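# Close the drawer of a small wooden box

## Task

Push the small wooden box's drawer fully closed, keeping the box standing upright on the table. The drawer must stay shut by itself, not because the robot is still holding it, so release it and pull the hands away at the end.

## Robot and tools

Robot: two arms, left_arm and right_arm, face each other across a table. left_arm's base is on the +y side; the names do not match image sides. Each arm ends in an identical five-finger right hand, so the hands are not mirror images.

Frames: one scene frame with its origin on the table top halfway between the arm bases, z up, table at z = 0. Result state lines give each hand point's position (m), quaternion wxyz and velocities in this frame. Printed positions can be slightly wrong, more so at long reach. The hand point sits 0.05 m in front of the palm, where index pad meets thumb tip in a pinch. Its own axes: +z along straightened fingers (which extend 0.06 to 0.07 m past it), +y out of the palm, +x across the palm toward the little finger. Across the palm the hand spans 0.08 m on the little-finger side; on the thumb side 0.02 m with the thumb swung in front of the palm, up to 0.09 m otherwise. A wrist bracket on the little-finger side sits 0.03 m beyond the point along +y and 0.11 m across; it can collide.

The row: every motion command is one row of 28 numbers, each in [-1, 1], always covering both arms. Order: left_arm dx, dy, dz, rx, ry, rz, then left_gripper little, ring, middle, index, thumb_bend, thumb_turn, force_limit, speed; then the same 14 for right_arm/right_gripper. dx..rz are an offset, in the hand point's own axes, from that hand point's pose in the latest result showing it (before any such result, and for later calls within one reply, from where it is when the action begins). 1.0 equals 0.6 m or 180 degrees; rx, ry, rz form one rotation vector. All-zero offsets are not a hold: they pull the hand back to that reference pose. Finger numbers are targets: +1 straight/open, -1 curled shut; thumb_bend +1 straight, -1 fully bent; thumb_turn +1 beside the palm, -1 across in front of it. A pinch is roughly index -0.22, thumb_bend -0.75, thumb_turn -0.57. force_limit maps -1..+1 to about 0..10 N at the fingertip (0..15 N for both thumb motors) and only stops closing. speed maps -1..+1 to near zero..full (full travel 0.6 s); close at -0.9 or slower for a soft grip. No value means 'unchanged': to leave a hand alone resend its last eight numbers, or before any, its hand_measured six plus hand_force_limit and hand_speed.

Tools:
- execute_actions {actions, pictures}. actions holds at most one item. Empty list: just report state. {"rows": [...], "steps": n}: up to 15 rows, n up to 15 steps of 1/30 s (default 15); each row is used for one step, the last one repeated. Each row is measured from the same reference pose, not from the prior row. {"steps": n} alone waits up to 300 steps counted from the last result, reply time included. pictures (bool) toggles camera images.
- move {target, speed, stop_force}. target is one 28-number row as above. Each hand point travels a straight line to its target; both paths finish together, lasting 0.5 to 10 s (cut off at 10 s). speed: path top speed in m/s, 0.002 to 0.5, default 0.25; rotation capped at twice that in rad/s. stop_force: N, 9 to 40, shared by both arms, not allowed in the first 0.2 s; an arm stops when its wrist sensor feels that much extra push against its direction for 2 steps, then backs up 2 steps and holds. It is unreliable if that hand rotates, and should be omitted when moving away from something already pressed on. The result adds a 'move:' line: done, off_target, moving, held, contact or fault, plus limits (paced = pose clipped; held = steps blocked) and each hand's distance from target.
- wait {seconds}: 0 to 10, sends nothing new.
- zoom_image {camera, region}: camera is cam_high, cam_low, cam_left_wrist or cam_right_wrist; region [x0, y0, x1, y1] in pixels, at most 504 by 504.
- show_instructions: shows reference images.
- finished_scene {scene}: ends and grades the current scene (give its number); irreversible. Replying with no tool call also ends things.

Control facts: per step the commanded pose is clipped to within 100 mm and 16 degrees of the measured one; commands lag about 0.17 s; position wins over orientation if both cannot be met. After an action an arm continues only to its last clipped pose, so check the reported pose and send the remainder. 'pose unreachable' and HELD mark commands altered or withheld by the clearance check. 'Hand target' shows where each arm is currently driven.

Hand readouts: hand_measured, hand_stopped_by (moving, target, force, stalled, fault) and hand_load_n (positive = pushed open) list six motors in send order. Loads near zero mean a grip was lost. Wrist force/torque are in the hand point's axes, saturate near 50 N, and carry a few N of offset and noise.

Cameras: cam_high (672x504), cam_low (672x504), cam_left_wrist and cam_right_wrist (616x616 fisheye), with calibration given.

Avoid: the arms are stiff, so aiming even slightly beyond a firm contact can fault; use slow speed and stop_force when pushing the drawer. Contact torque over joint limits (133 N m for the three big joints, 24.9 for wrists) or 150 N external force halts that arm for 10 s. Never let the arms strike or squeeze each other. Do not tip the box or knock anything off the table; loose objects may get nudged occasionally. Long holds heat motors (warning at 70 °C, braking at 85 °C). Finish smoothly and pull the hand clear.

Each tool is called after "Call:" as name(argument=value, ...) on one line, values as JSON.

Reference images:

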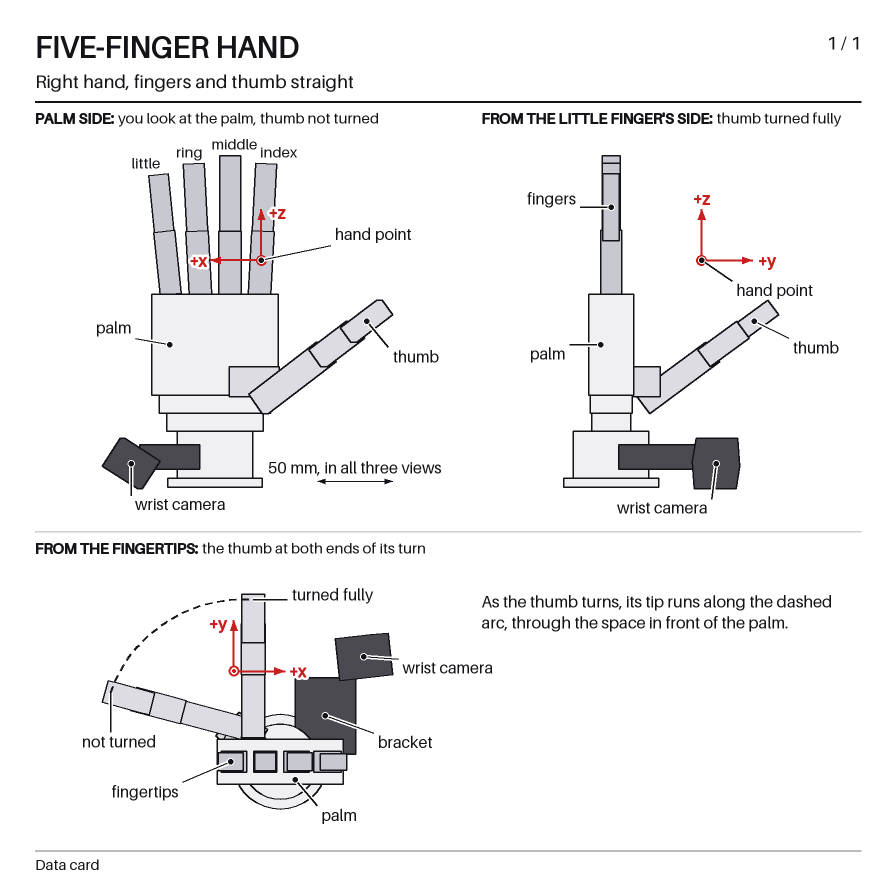

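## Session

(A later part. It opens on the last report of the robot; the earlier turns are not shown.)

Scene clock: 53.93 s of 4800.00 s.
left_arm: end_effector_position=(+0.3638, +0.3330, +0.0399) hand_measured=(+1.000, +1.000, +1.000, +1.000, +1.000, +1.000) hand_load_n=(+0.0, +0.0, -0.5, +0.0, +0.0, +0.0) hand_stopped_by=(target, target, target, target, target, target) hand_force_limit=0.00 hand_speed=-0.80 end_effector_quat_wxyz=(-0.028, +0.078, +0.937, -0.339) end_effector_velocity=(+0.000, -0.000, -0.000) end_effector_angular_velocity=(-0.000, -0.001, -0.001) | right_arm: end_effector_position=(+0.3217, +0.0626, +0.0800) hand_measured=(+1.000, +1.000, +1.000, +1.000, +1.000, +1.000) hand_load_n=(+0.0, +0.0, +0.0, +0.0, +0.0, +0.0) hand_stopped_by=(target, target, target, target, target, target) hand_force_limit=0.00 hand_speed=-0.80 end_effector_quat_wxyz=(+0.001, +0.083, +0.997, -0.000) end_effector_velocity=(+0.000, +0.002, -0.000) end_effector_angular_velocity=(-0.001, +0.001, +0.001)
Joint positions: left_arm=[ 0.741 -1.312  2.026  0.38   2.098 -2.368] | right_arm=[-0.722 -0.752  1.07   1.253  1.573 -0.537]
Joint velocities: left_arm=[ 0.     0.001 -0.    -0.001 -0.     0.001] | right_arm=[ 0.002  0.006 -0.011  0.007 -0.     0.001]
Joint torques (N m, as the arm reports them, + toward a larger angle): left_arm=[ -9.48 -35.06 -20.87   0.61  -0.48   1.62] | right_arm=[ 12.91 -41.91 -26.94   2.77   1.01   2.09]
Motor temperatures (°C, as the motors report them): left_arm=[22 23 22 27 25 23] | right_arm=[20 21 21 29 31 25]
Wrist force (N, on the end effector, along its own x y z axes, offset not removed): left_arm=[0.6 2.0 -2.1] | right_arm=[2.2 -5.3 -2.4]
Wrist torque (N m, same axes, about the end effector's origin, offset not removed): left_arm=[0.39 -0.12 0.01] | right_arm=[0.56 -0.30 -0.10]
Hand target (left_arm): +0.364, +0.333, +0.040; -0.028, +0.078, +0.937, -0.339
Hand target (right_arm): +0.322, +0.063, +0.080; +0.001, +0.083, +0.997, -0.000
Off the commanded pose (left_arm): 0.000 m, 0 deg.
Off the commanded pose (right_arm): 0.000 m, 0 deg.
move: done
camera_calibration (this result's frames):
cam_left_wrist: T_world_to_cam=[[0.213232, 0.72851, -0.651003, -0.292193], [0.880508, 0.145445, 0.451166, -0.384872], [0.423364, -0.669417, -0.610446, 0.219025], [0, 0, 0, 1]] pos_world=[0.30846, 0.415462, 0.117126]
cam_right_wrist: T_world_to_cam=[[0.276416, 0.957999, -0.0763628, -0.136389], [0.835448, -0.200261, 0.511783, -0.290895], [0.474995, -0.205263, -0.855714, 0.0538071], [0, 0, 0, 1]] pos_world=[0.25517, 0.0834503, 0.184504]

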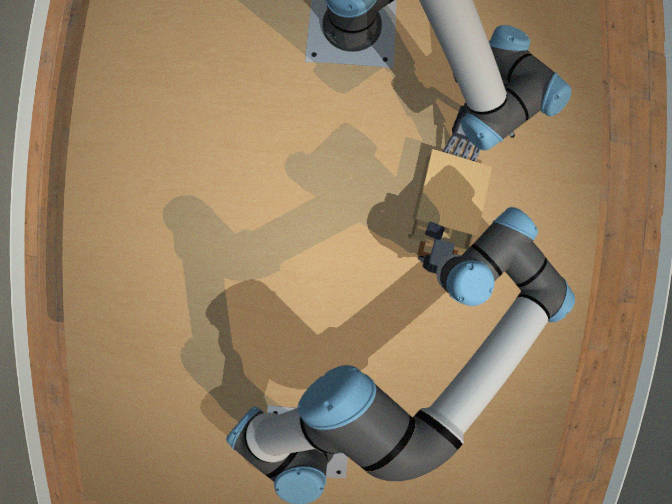

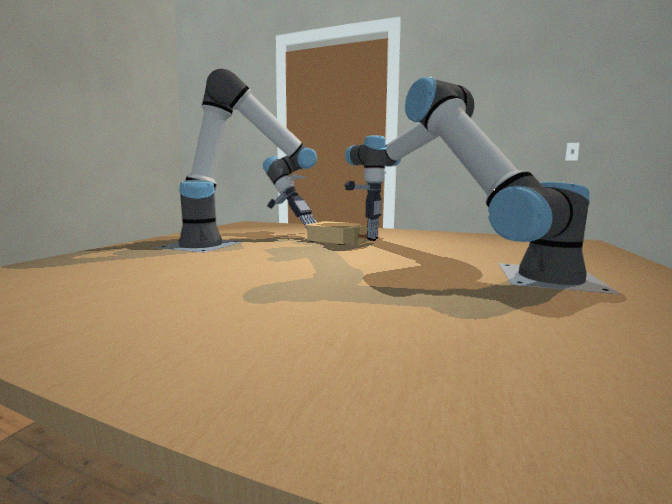

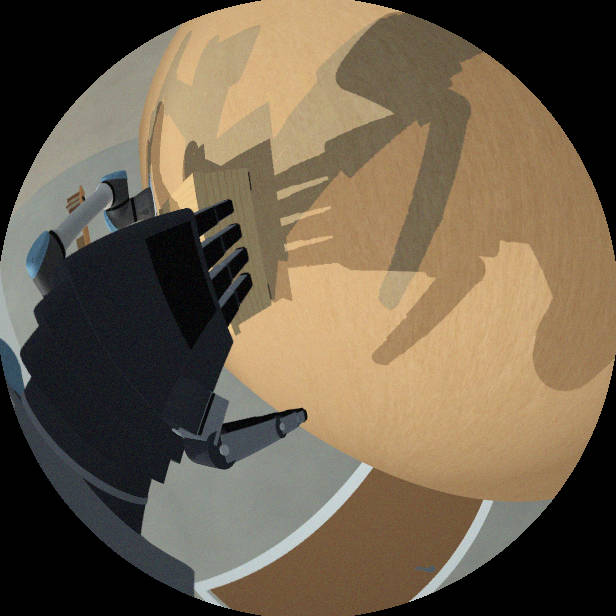

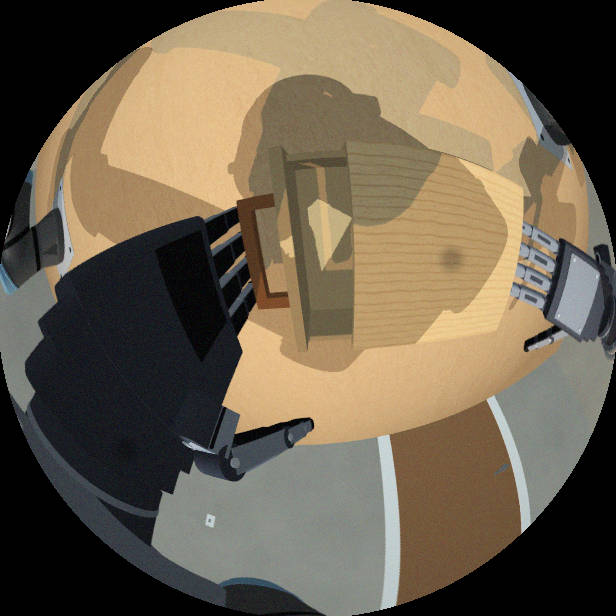

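Call:
move(target=[0,0,0,0,0,0,1,1,1,1,1,1,0,-0.8,0,0.043,0,0,0,0,1,1,1,1,1,1,0,-0.8], speed=0.025, stop_force=15)

Call:
move(target=[0,0,0,0,0,0,1,1,1,1,1,1,0,-0.8,0,0.04,0,0,0,0,1,1,1,1,1,1,0,-0.8], speed=0.006, stop_force=12)

Scene clock: 57.17 s of 4800.00 s.
left_arm: end_effector_position=(+0.3638, +0.3330, +0.0399) hand_measured=(+1.000, +1.000, +1.000, +1.000, +1.000, +1.000) hand_load_n=(+0.0, +0.0, -1.0, +0.0, +0.0, +0.0) hand_stopped_by=(target, target, target, target, target, target) hand_force_limit=0.00 hand_speed=-0.80 end_effector_quat_wxyz=(-0.028, +0.078, +0.937, -0.339) end_effector_velocity=(+0.000, +0.000, -0.000) end_effector_angular_velocity=(+0.000, +0.000, +0.001) | right_arm: end_effector_position=(+0.3259, +0.0878, +0.0800) hand_measured=(+1.000, +1.000, +1.000, +1.000, +1.000, +1.000) hand_load_n=(+0.0, +0.5, +0.0, +0.0, +0.0, +0.0) hand_stopped_by=(target, target, target, target, target, target) hand_force_limit=0.00 hand_speed=-0.80 end_effector_quat_wxyz=(+0.001, +0.083, +0.997, -0.000) end_effector_velocity=(+0.000, +0.002, +0.000) end_effector_angular_velocity=(-0.001, +0.001, -0.001)
Joint positions: left_arm=[ 0.741 -1.312  2.026  0.38   2.098 -2.368] | right_arm=[-0.701 -0.686  0.947  1.309  1.573 -0.515]
Joint velocities: left_arm=[ 0.001  0.     0.    -0.    -0.    -0.   ] | right_arm=[ 0.002  0.007 -0.013  0.008 -0.     0.003]
Joint torques (N m, as the arm reports them, + toward a larger angle): left_arm=[-10.94 -34.32 -21.3    0.79   0.73   1.77] | right_arm=[ 13.24 -42.51 -27.26   2.34  -2.69   1.77]
Motor temperatures (°C, as the motors report them): left_arm=[22 23 22 27 25 23] | right_arm=[20 21 21 29 31 25]
Wrist force (N, on the end effector, along its own x y z axes, offset not removed): left_arm=[-1.0 2.8 -4.2] | right_arm=[-1.0 -4.3 -3.6]
Wrist torque (N m, same axes, about the end effector's origin, offset not removed): left_arm=[0.55 0.15 0.04] | right_arm=[0.93 0.11 -0.12]
Hand target (left_arm): +0.364, +0.333, +0.040; -0.028, +0.078, +0.937, -0.339
Hand target (right_arm): +0.326, +0.088, +0.080; +0.001, +0.083, +0.997, -0.000
Off the commanded pose (left_arm): 0.000 m, 0 deg.
Off the commanded pose (right_arm): 0.000 m, 0 deg.
move: done
camera_calibration (this result's frames):
cam_left_wrist: T_world_to_cam=[[0.213243, 0.728498, -0.651013, -0.29219], [0.880501, 0.145453, 0.451178, -0.384876], [0.423374, -0.669428, -0.610427, 0.21902], [0, 0, 0, 1]] pos_world=[0.308464, 0.415459, 0.117123]
cam_right_wrist: T_world_to_cam=[[0.276411, 0.958008, -0.0762694, -0.161684], [0.835437, -0.200301, 0.511786, -0.289334], [0.475018, -0.205181, -0.855721, 0.0569603], [0, 0, 0, 1]] pos_world=[0.259354, 0.108628, 0.184488]

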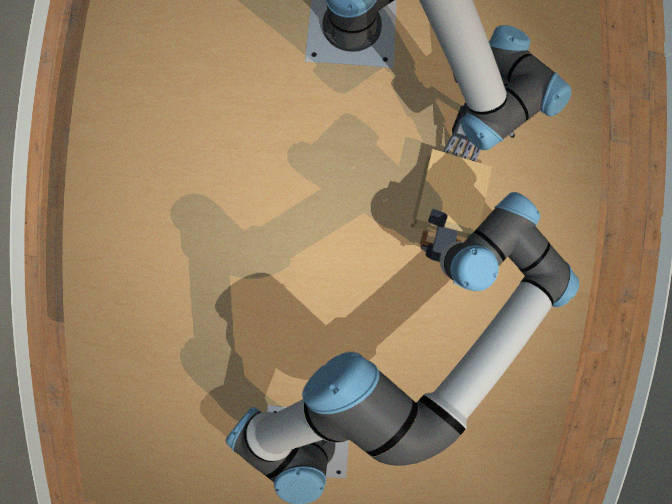

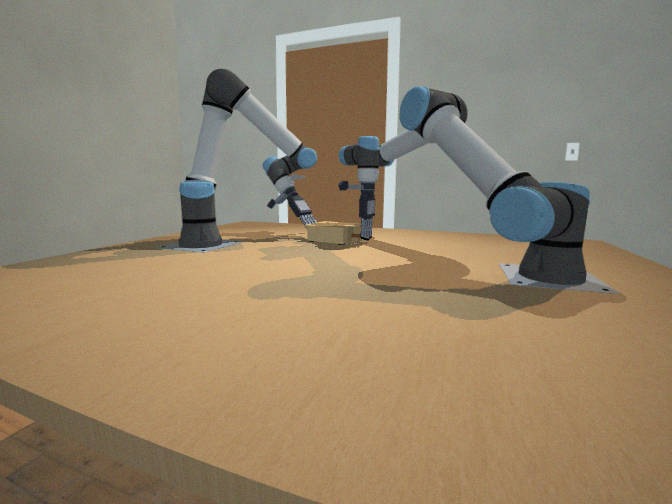

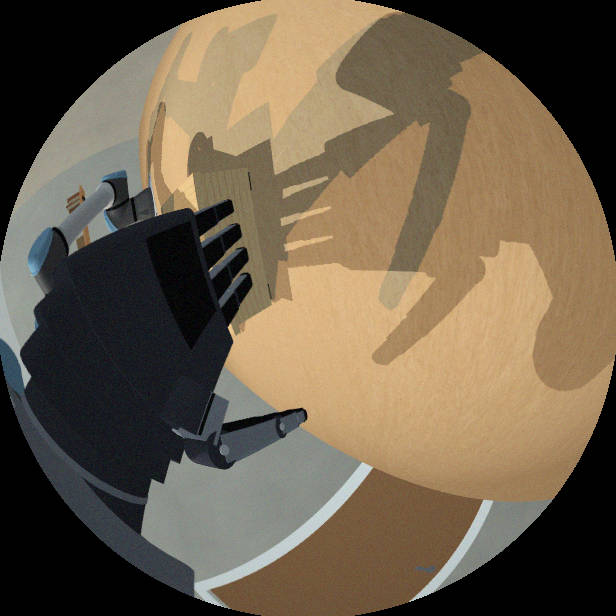

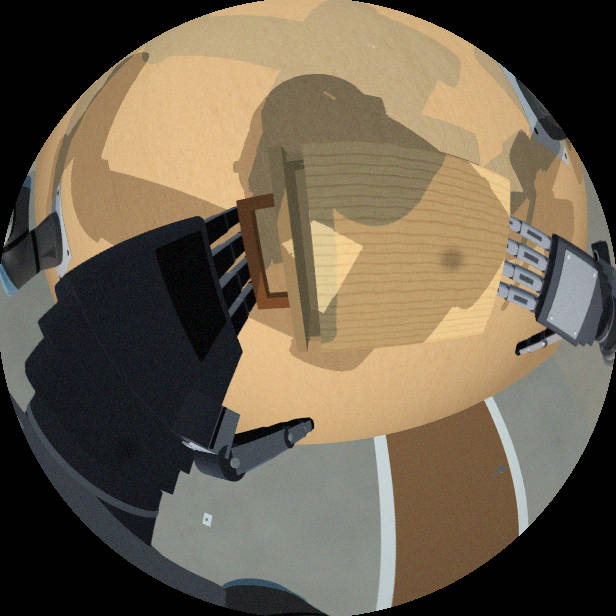

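Scene clock: 59.63 s of 4800.00 s.
left_arm: end_effector_position=(+0.3638, +0.3330, +0.0399) hand_measured=(+1.000, +1.000, +1.000, +1.000, +1.000, +1.000) hand_load_n=(+0.0, +0.0, -4.0, +0.0, +0.0, +0.0) hand_stopped_by=(target, target, target, target, target, target) hand_force_limit=0.00 hand_speed=-0.80 end_effector_quat_wxyz=(-0.028, +0.078, +0.937, -0.339) end_effector_velocity=(+0.000, -0.001, +0.000) end_effector_angular_velocity=(-0.001, -0.001, +0.000) | right_arm: end_effector_position=(+0.3278, +0.1001, +0.0800) hand_measured=(+1.000, +1.000, +1.000, +1.000, +1.000, +1.000) hand_load_n=(+0.0, +0.5, +0.5, +0.5, +0.0, +0.0) hand_stopped_by=(target, target, target, target, target, target) hand_force_limit=0.00 hand_speed=-0.80 end_effector_quat_wxyz=(+0.001, +0.083, +0.997, -0.000) end_effector_velocity=(-0.000, -0.001, +0.000) end_effector_angular_velocity=(+0.003, -0.002, -0.001)
Joint positions: left_arm=[ 0.741 -1.312  2.026  0.38   2.098 -2.368] | right_arm=[-0.691 -0.65   0.881  1.34   1.573 -0.505]
Joint velocities: left_arm=[-0.    -0.    -0.    -0.001 -0.    -0.001] | right_arm=[-0.    -0.005  0.01  -0.008 -0.     0.001]
Joint torques (N m, as the arm reports them, + toward a larger angle): left_arm=[ -9.47 -31.71 -21.54   0.61   0.66   1.84] | right_arm=[ -2.54 -57.3  -10.11  -3.99  -2.88  -1.27]
Motor temperatures (°C, as the motors report them): left_arm=[22 23 22 27 25 23] | right_arm=[20 21 21 29 31 25]
Wrist force (N, on the end effector, along its own x y z axes, offset not removed): left_arm=[2.2 6.1 -14.0] | right_arm=[-2.0 -16.4 -3.4]
Wrist torque (N m, same axes, about the end effector's origin, offset not removed): left_arm=[1.02 -0.05 0.28] | right_arm=[1.10 -0.31 -0.55]
Hand target (left_arm): +0.364, +0.333, +0.040; -0.028, +0.078, +0.937, -0.339
Hand target (right_arm): +0.328, +0.100, +0.080; +0.001, +0.083, +0.997, -0.000
Off the commanded pose (left_arm): 0.000 m, 0 deg.
Off the commanded pose (right_arm): 0.011 m, 0 deg.
move: contact (right_arm)
camera_calibration (this result's frames):
cam_left_wrist: T_world_to_cam=[[0.213249, 0.728491, -0.651019, -0.292185], [0.880497, 0.145457, 0.451185, -0.384879], [0.42338, -0.669434, -0.610416, 0.219021], [0, 0, 0, 1]] pos_world=[0.308464, 0.415458, 0.117128]
cam_right_wrist: T_world_to_cam=[[0.276471, 0.957992, -0.0762595, -0.174076], [0.835423, -0.200358, 0.511786, -0.288474], [0.475007, -0.205203, -0.855722, 0.0585899], [0, 0, 0, 1]] pos_world=[0.261294, 0.120988, 0.184499]

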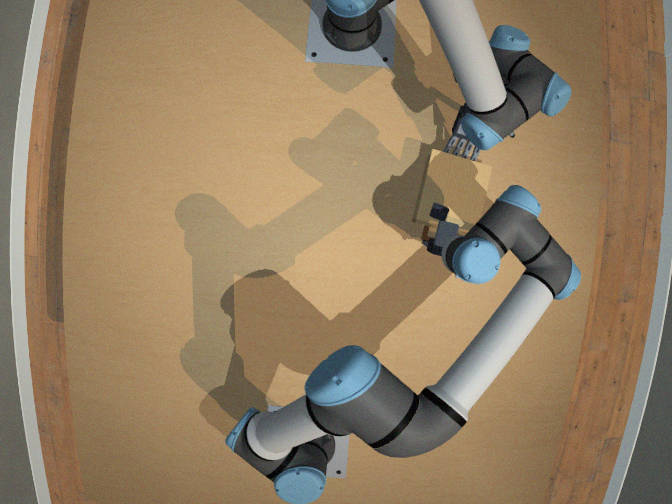

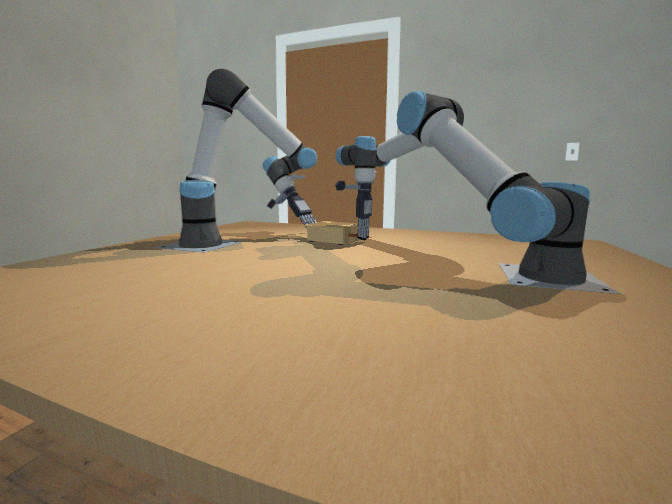

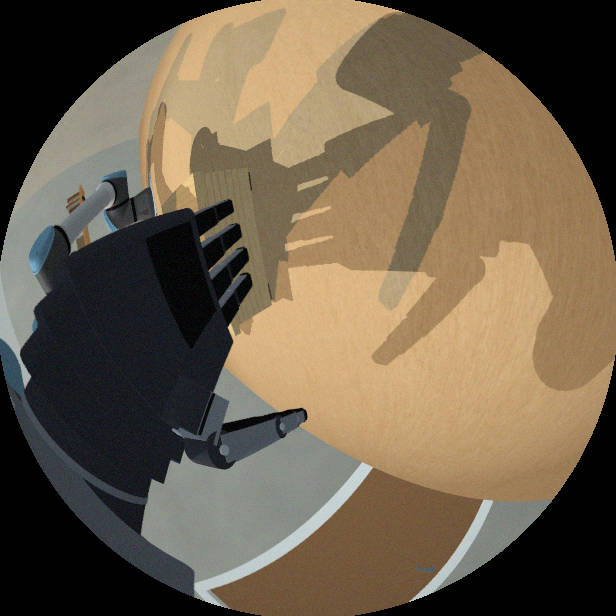

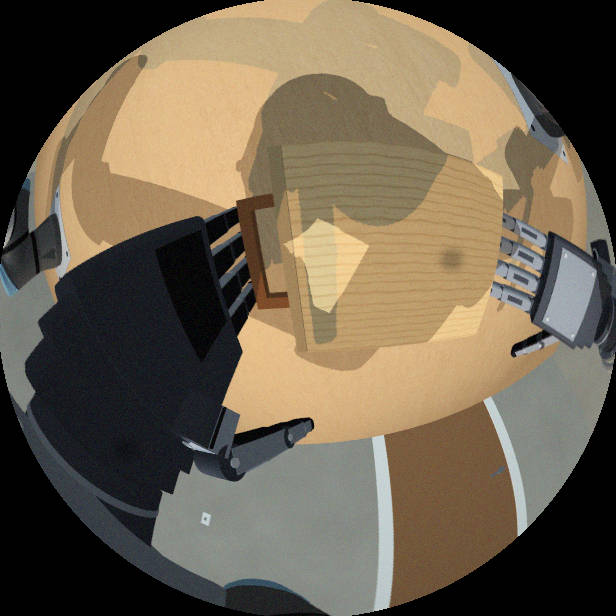

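Call:
move(target=[0,0.09,-0.205,0,0,0,1,1,1,1,1,1,0,-0.8,0,-0.33,-0.13,0,0,0,1,1,1,1,1,1,0,-0.8])

Call:
zoom_image(camera="cam_right_wrist", region=[330, 130, 580, 330])

Scene clock: 63.40 s of 4800.00 s.
left_arm: end_effector_position=(+0.3836, +0.4514, +0.0997) hand_measured=(+1.000, +1.000, +1.000, +1.000, +1.000, +1.000) hand_load_n=(+0.0, +0.0, +0.0, +0.0, +0.0, +0.0) hand_stopped_by=(target, target, target, target, target, target) hand_force_limit=0.00 hand_speed=-0.80 end_effector_quat_wxyz=(-0.028, +0.078, +0.937, -0.340) end_effector_velocity=(-0.000, +0.001, +0.000) end_effector_angular_velocity=(+0.001, +0.001, -0.001) | right_arm: end_effector_position=(+0.2951, -0.0949, +0.1580) hand_measured=(+1.000, +1.000, +1.000, +1.000, +1.000, +1.000) hand_load_n=(+0.0, +0.0, +0.0, +0.0, +0.0, +0.0) hand_stopped_by=(target, target, target, target, target, target) hand_force_limit=0.00 hand_speed=-0.80 end_effector_quat_wxyz=(+0.001, +0.083, +0.997, -0.000) end_effector_velocity=(+0.000, -0.002, +0.001) end_effector_angular_velocity=(+0.002, -0.001, -0.000)
Joint positions: left_arm=[ 1.083 -1.384  1.992  0.702  2.223 -1.984] | right_arm=[-0.908 -1.174  1.555  1.188  1.573 -0.723]
Joint velocities: left_arm=[ 0.004  0.001 -0.001  0.005  0.002  0.007] | right_arm=[-0.003 -0.005  0.004 -0.001 -0.001 -0.003]
Joint torques (N m, as the arm reports them, + toward a larger angle): left_arm=[  9.06 -14.95 -22.74   3.16   3.63   1.77] | right_arm=[-12.78 -39.4   -6.26   0.19  -2.11  -2.59]
Motor temperatures (°C, as the motors report them): left_arm=[22 23 22 27 25 23] | right_arm=[20 21 21 29 31 25]
Wrist force (N, on the end effector, along its own x y z axes, offset not removed): left_arm=[-0.7 1.2 1.4] | right_arm=[1.7 3.1 -3.3]
Wrist torque (N m, same axes, about the end effector's origin, offset not removed): left_arm=[0.22 -0.10 0.00] | right_arm=[0.60 -0.34 0.26]
Hand target (left_arm): +0.384, +0.451, +0.100; -0.028, +0.078, +0.937, -0.340
Hand target (right_arm): +0.295, -0.095, +0.158; +0.001, +0.083, +0.997, -0.000
Off the commanded pose (left_arm): 0.000 m, 0 deg.
Off the commanded pose (right_arm): 0.000 m, 0 deg.
move: done
camera_calibration (this result's frames):
cam_left_wrist: T_world_to_cam=[[0.213069, 0.728289, -0.651304, -0.343501], [0.880503, 0.145784, 0.451066, -0.446596], [0.423456, -0.669584, -0.610199, 0.326416], [0, 0, 0, 1]] pos_world=[0.328196, 0.533838, 0.176899]
cam_right_wrist: T_world_to_cam=[[0.276493, 0.95799, -0.0762026, 0.0276997], [0.835494, -0.200441, 0.511638, -0.340101], [0.47487, -0.205131, -0.855815, 0.100959], [0, 0, 0, 1]] pos_world=[0.228551, -0.0739963, 0.262522]

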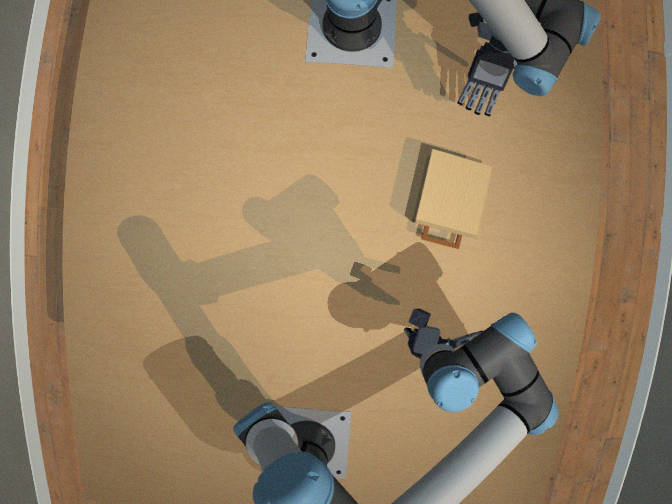

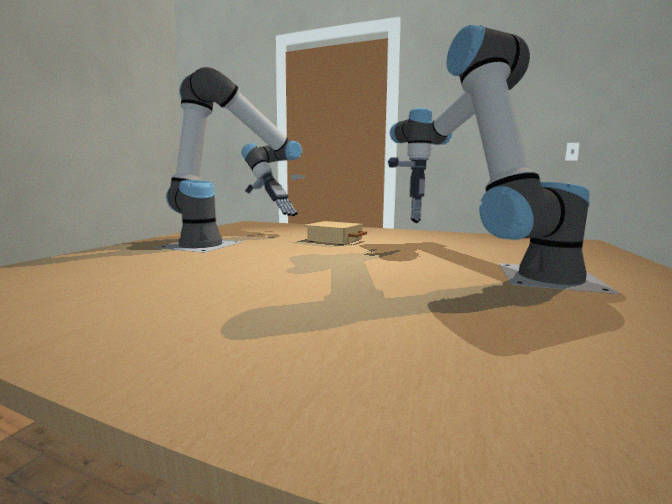

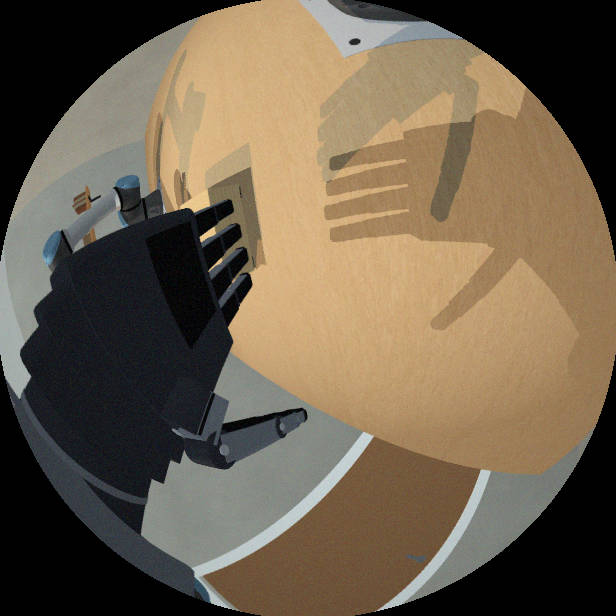

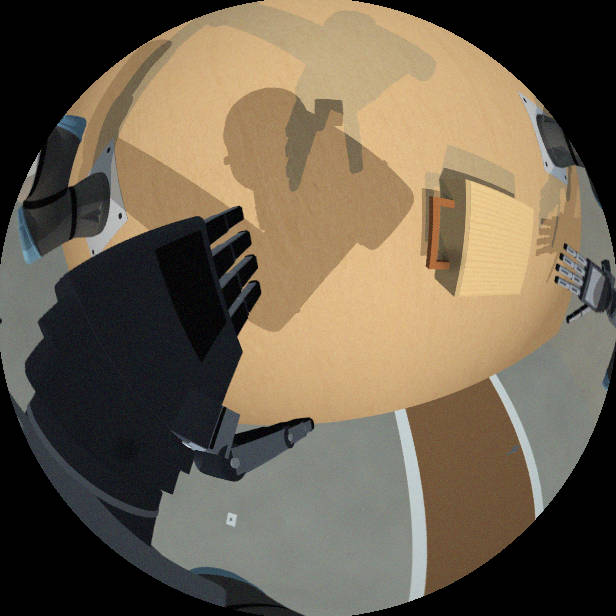

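Region (330, 130, 580, 330) of cam_right_wrist's 616x616 image, scaled by 2.016, with more detail than that image has; it fills the top 403 rows of this view, and the rest is white.

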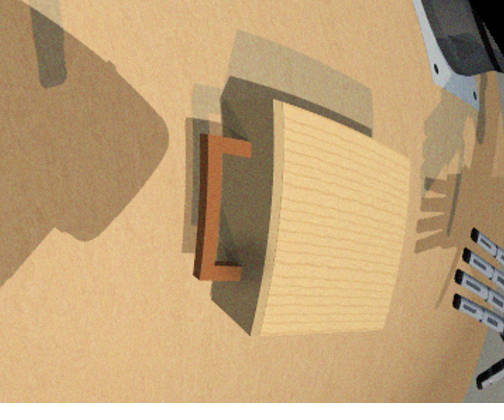

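Call:
finished_scene(scene=1)

The scene is finished: the task was done.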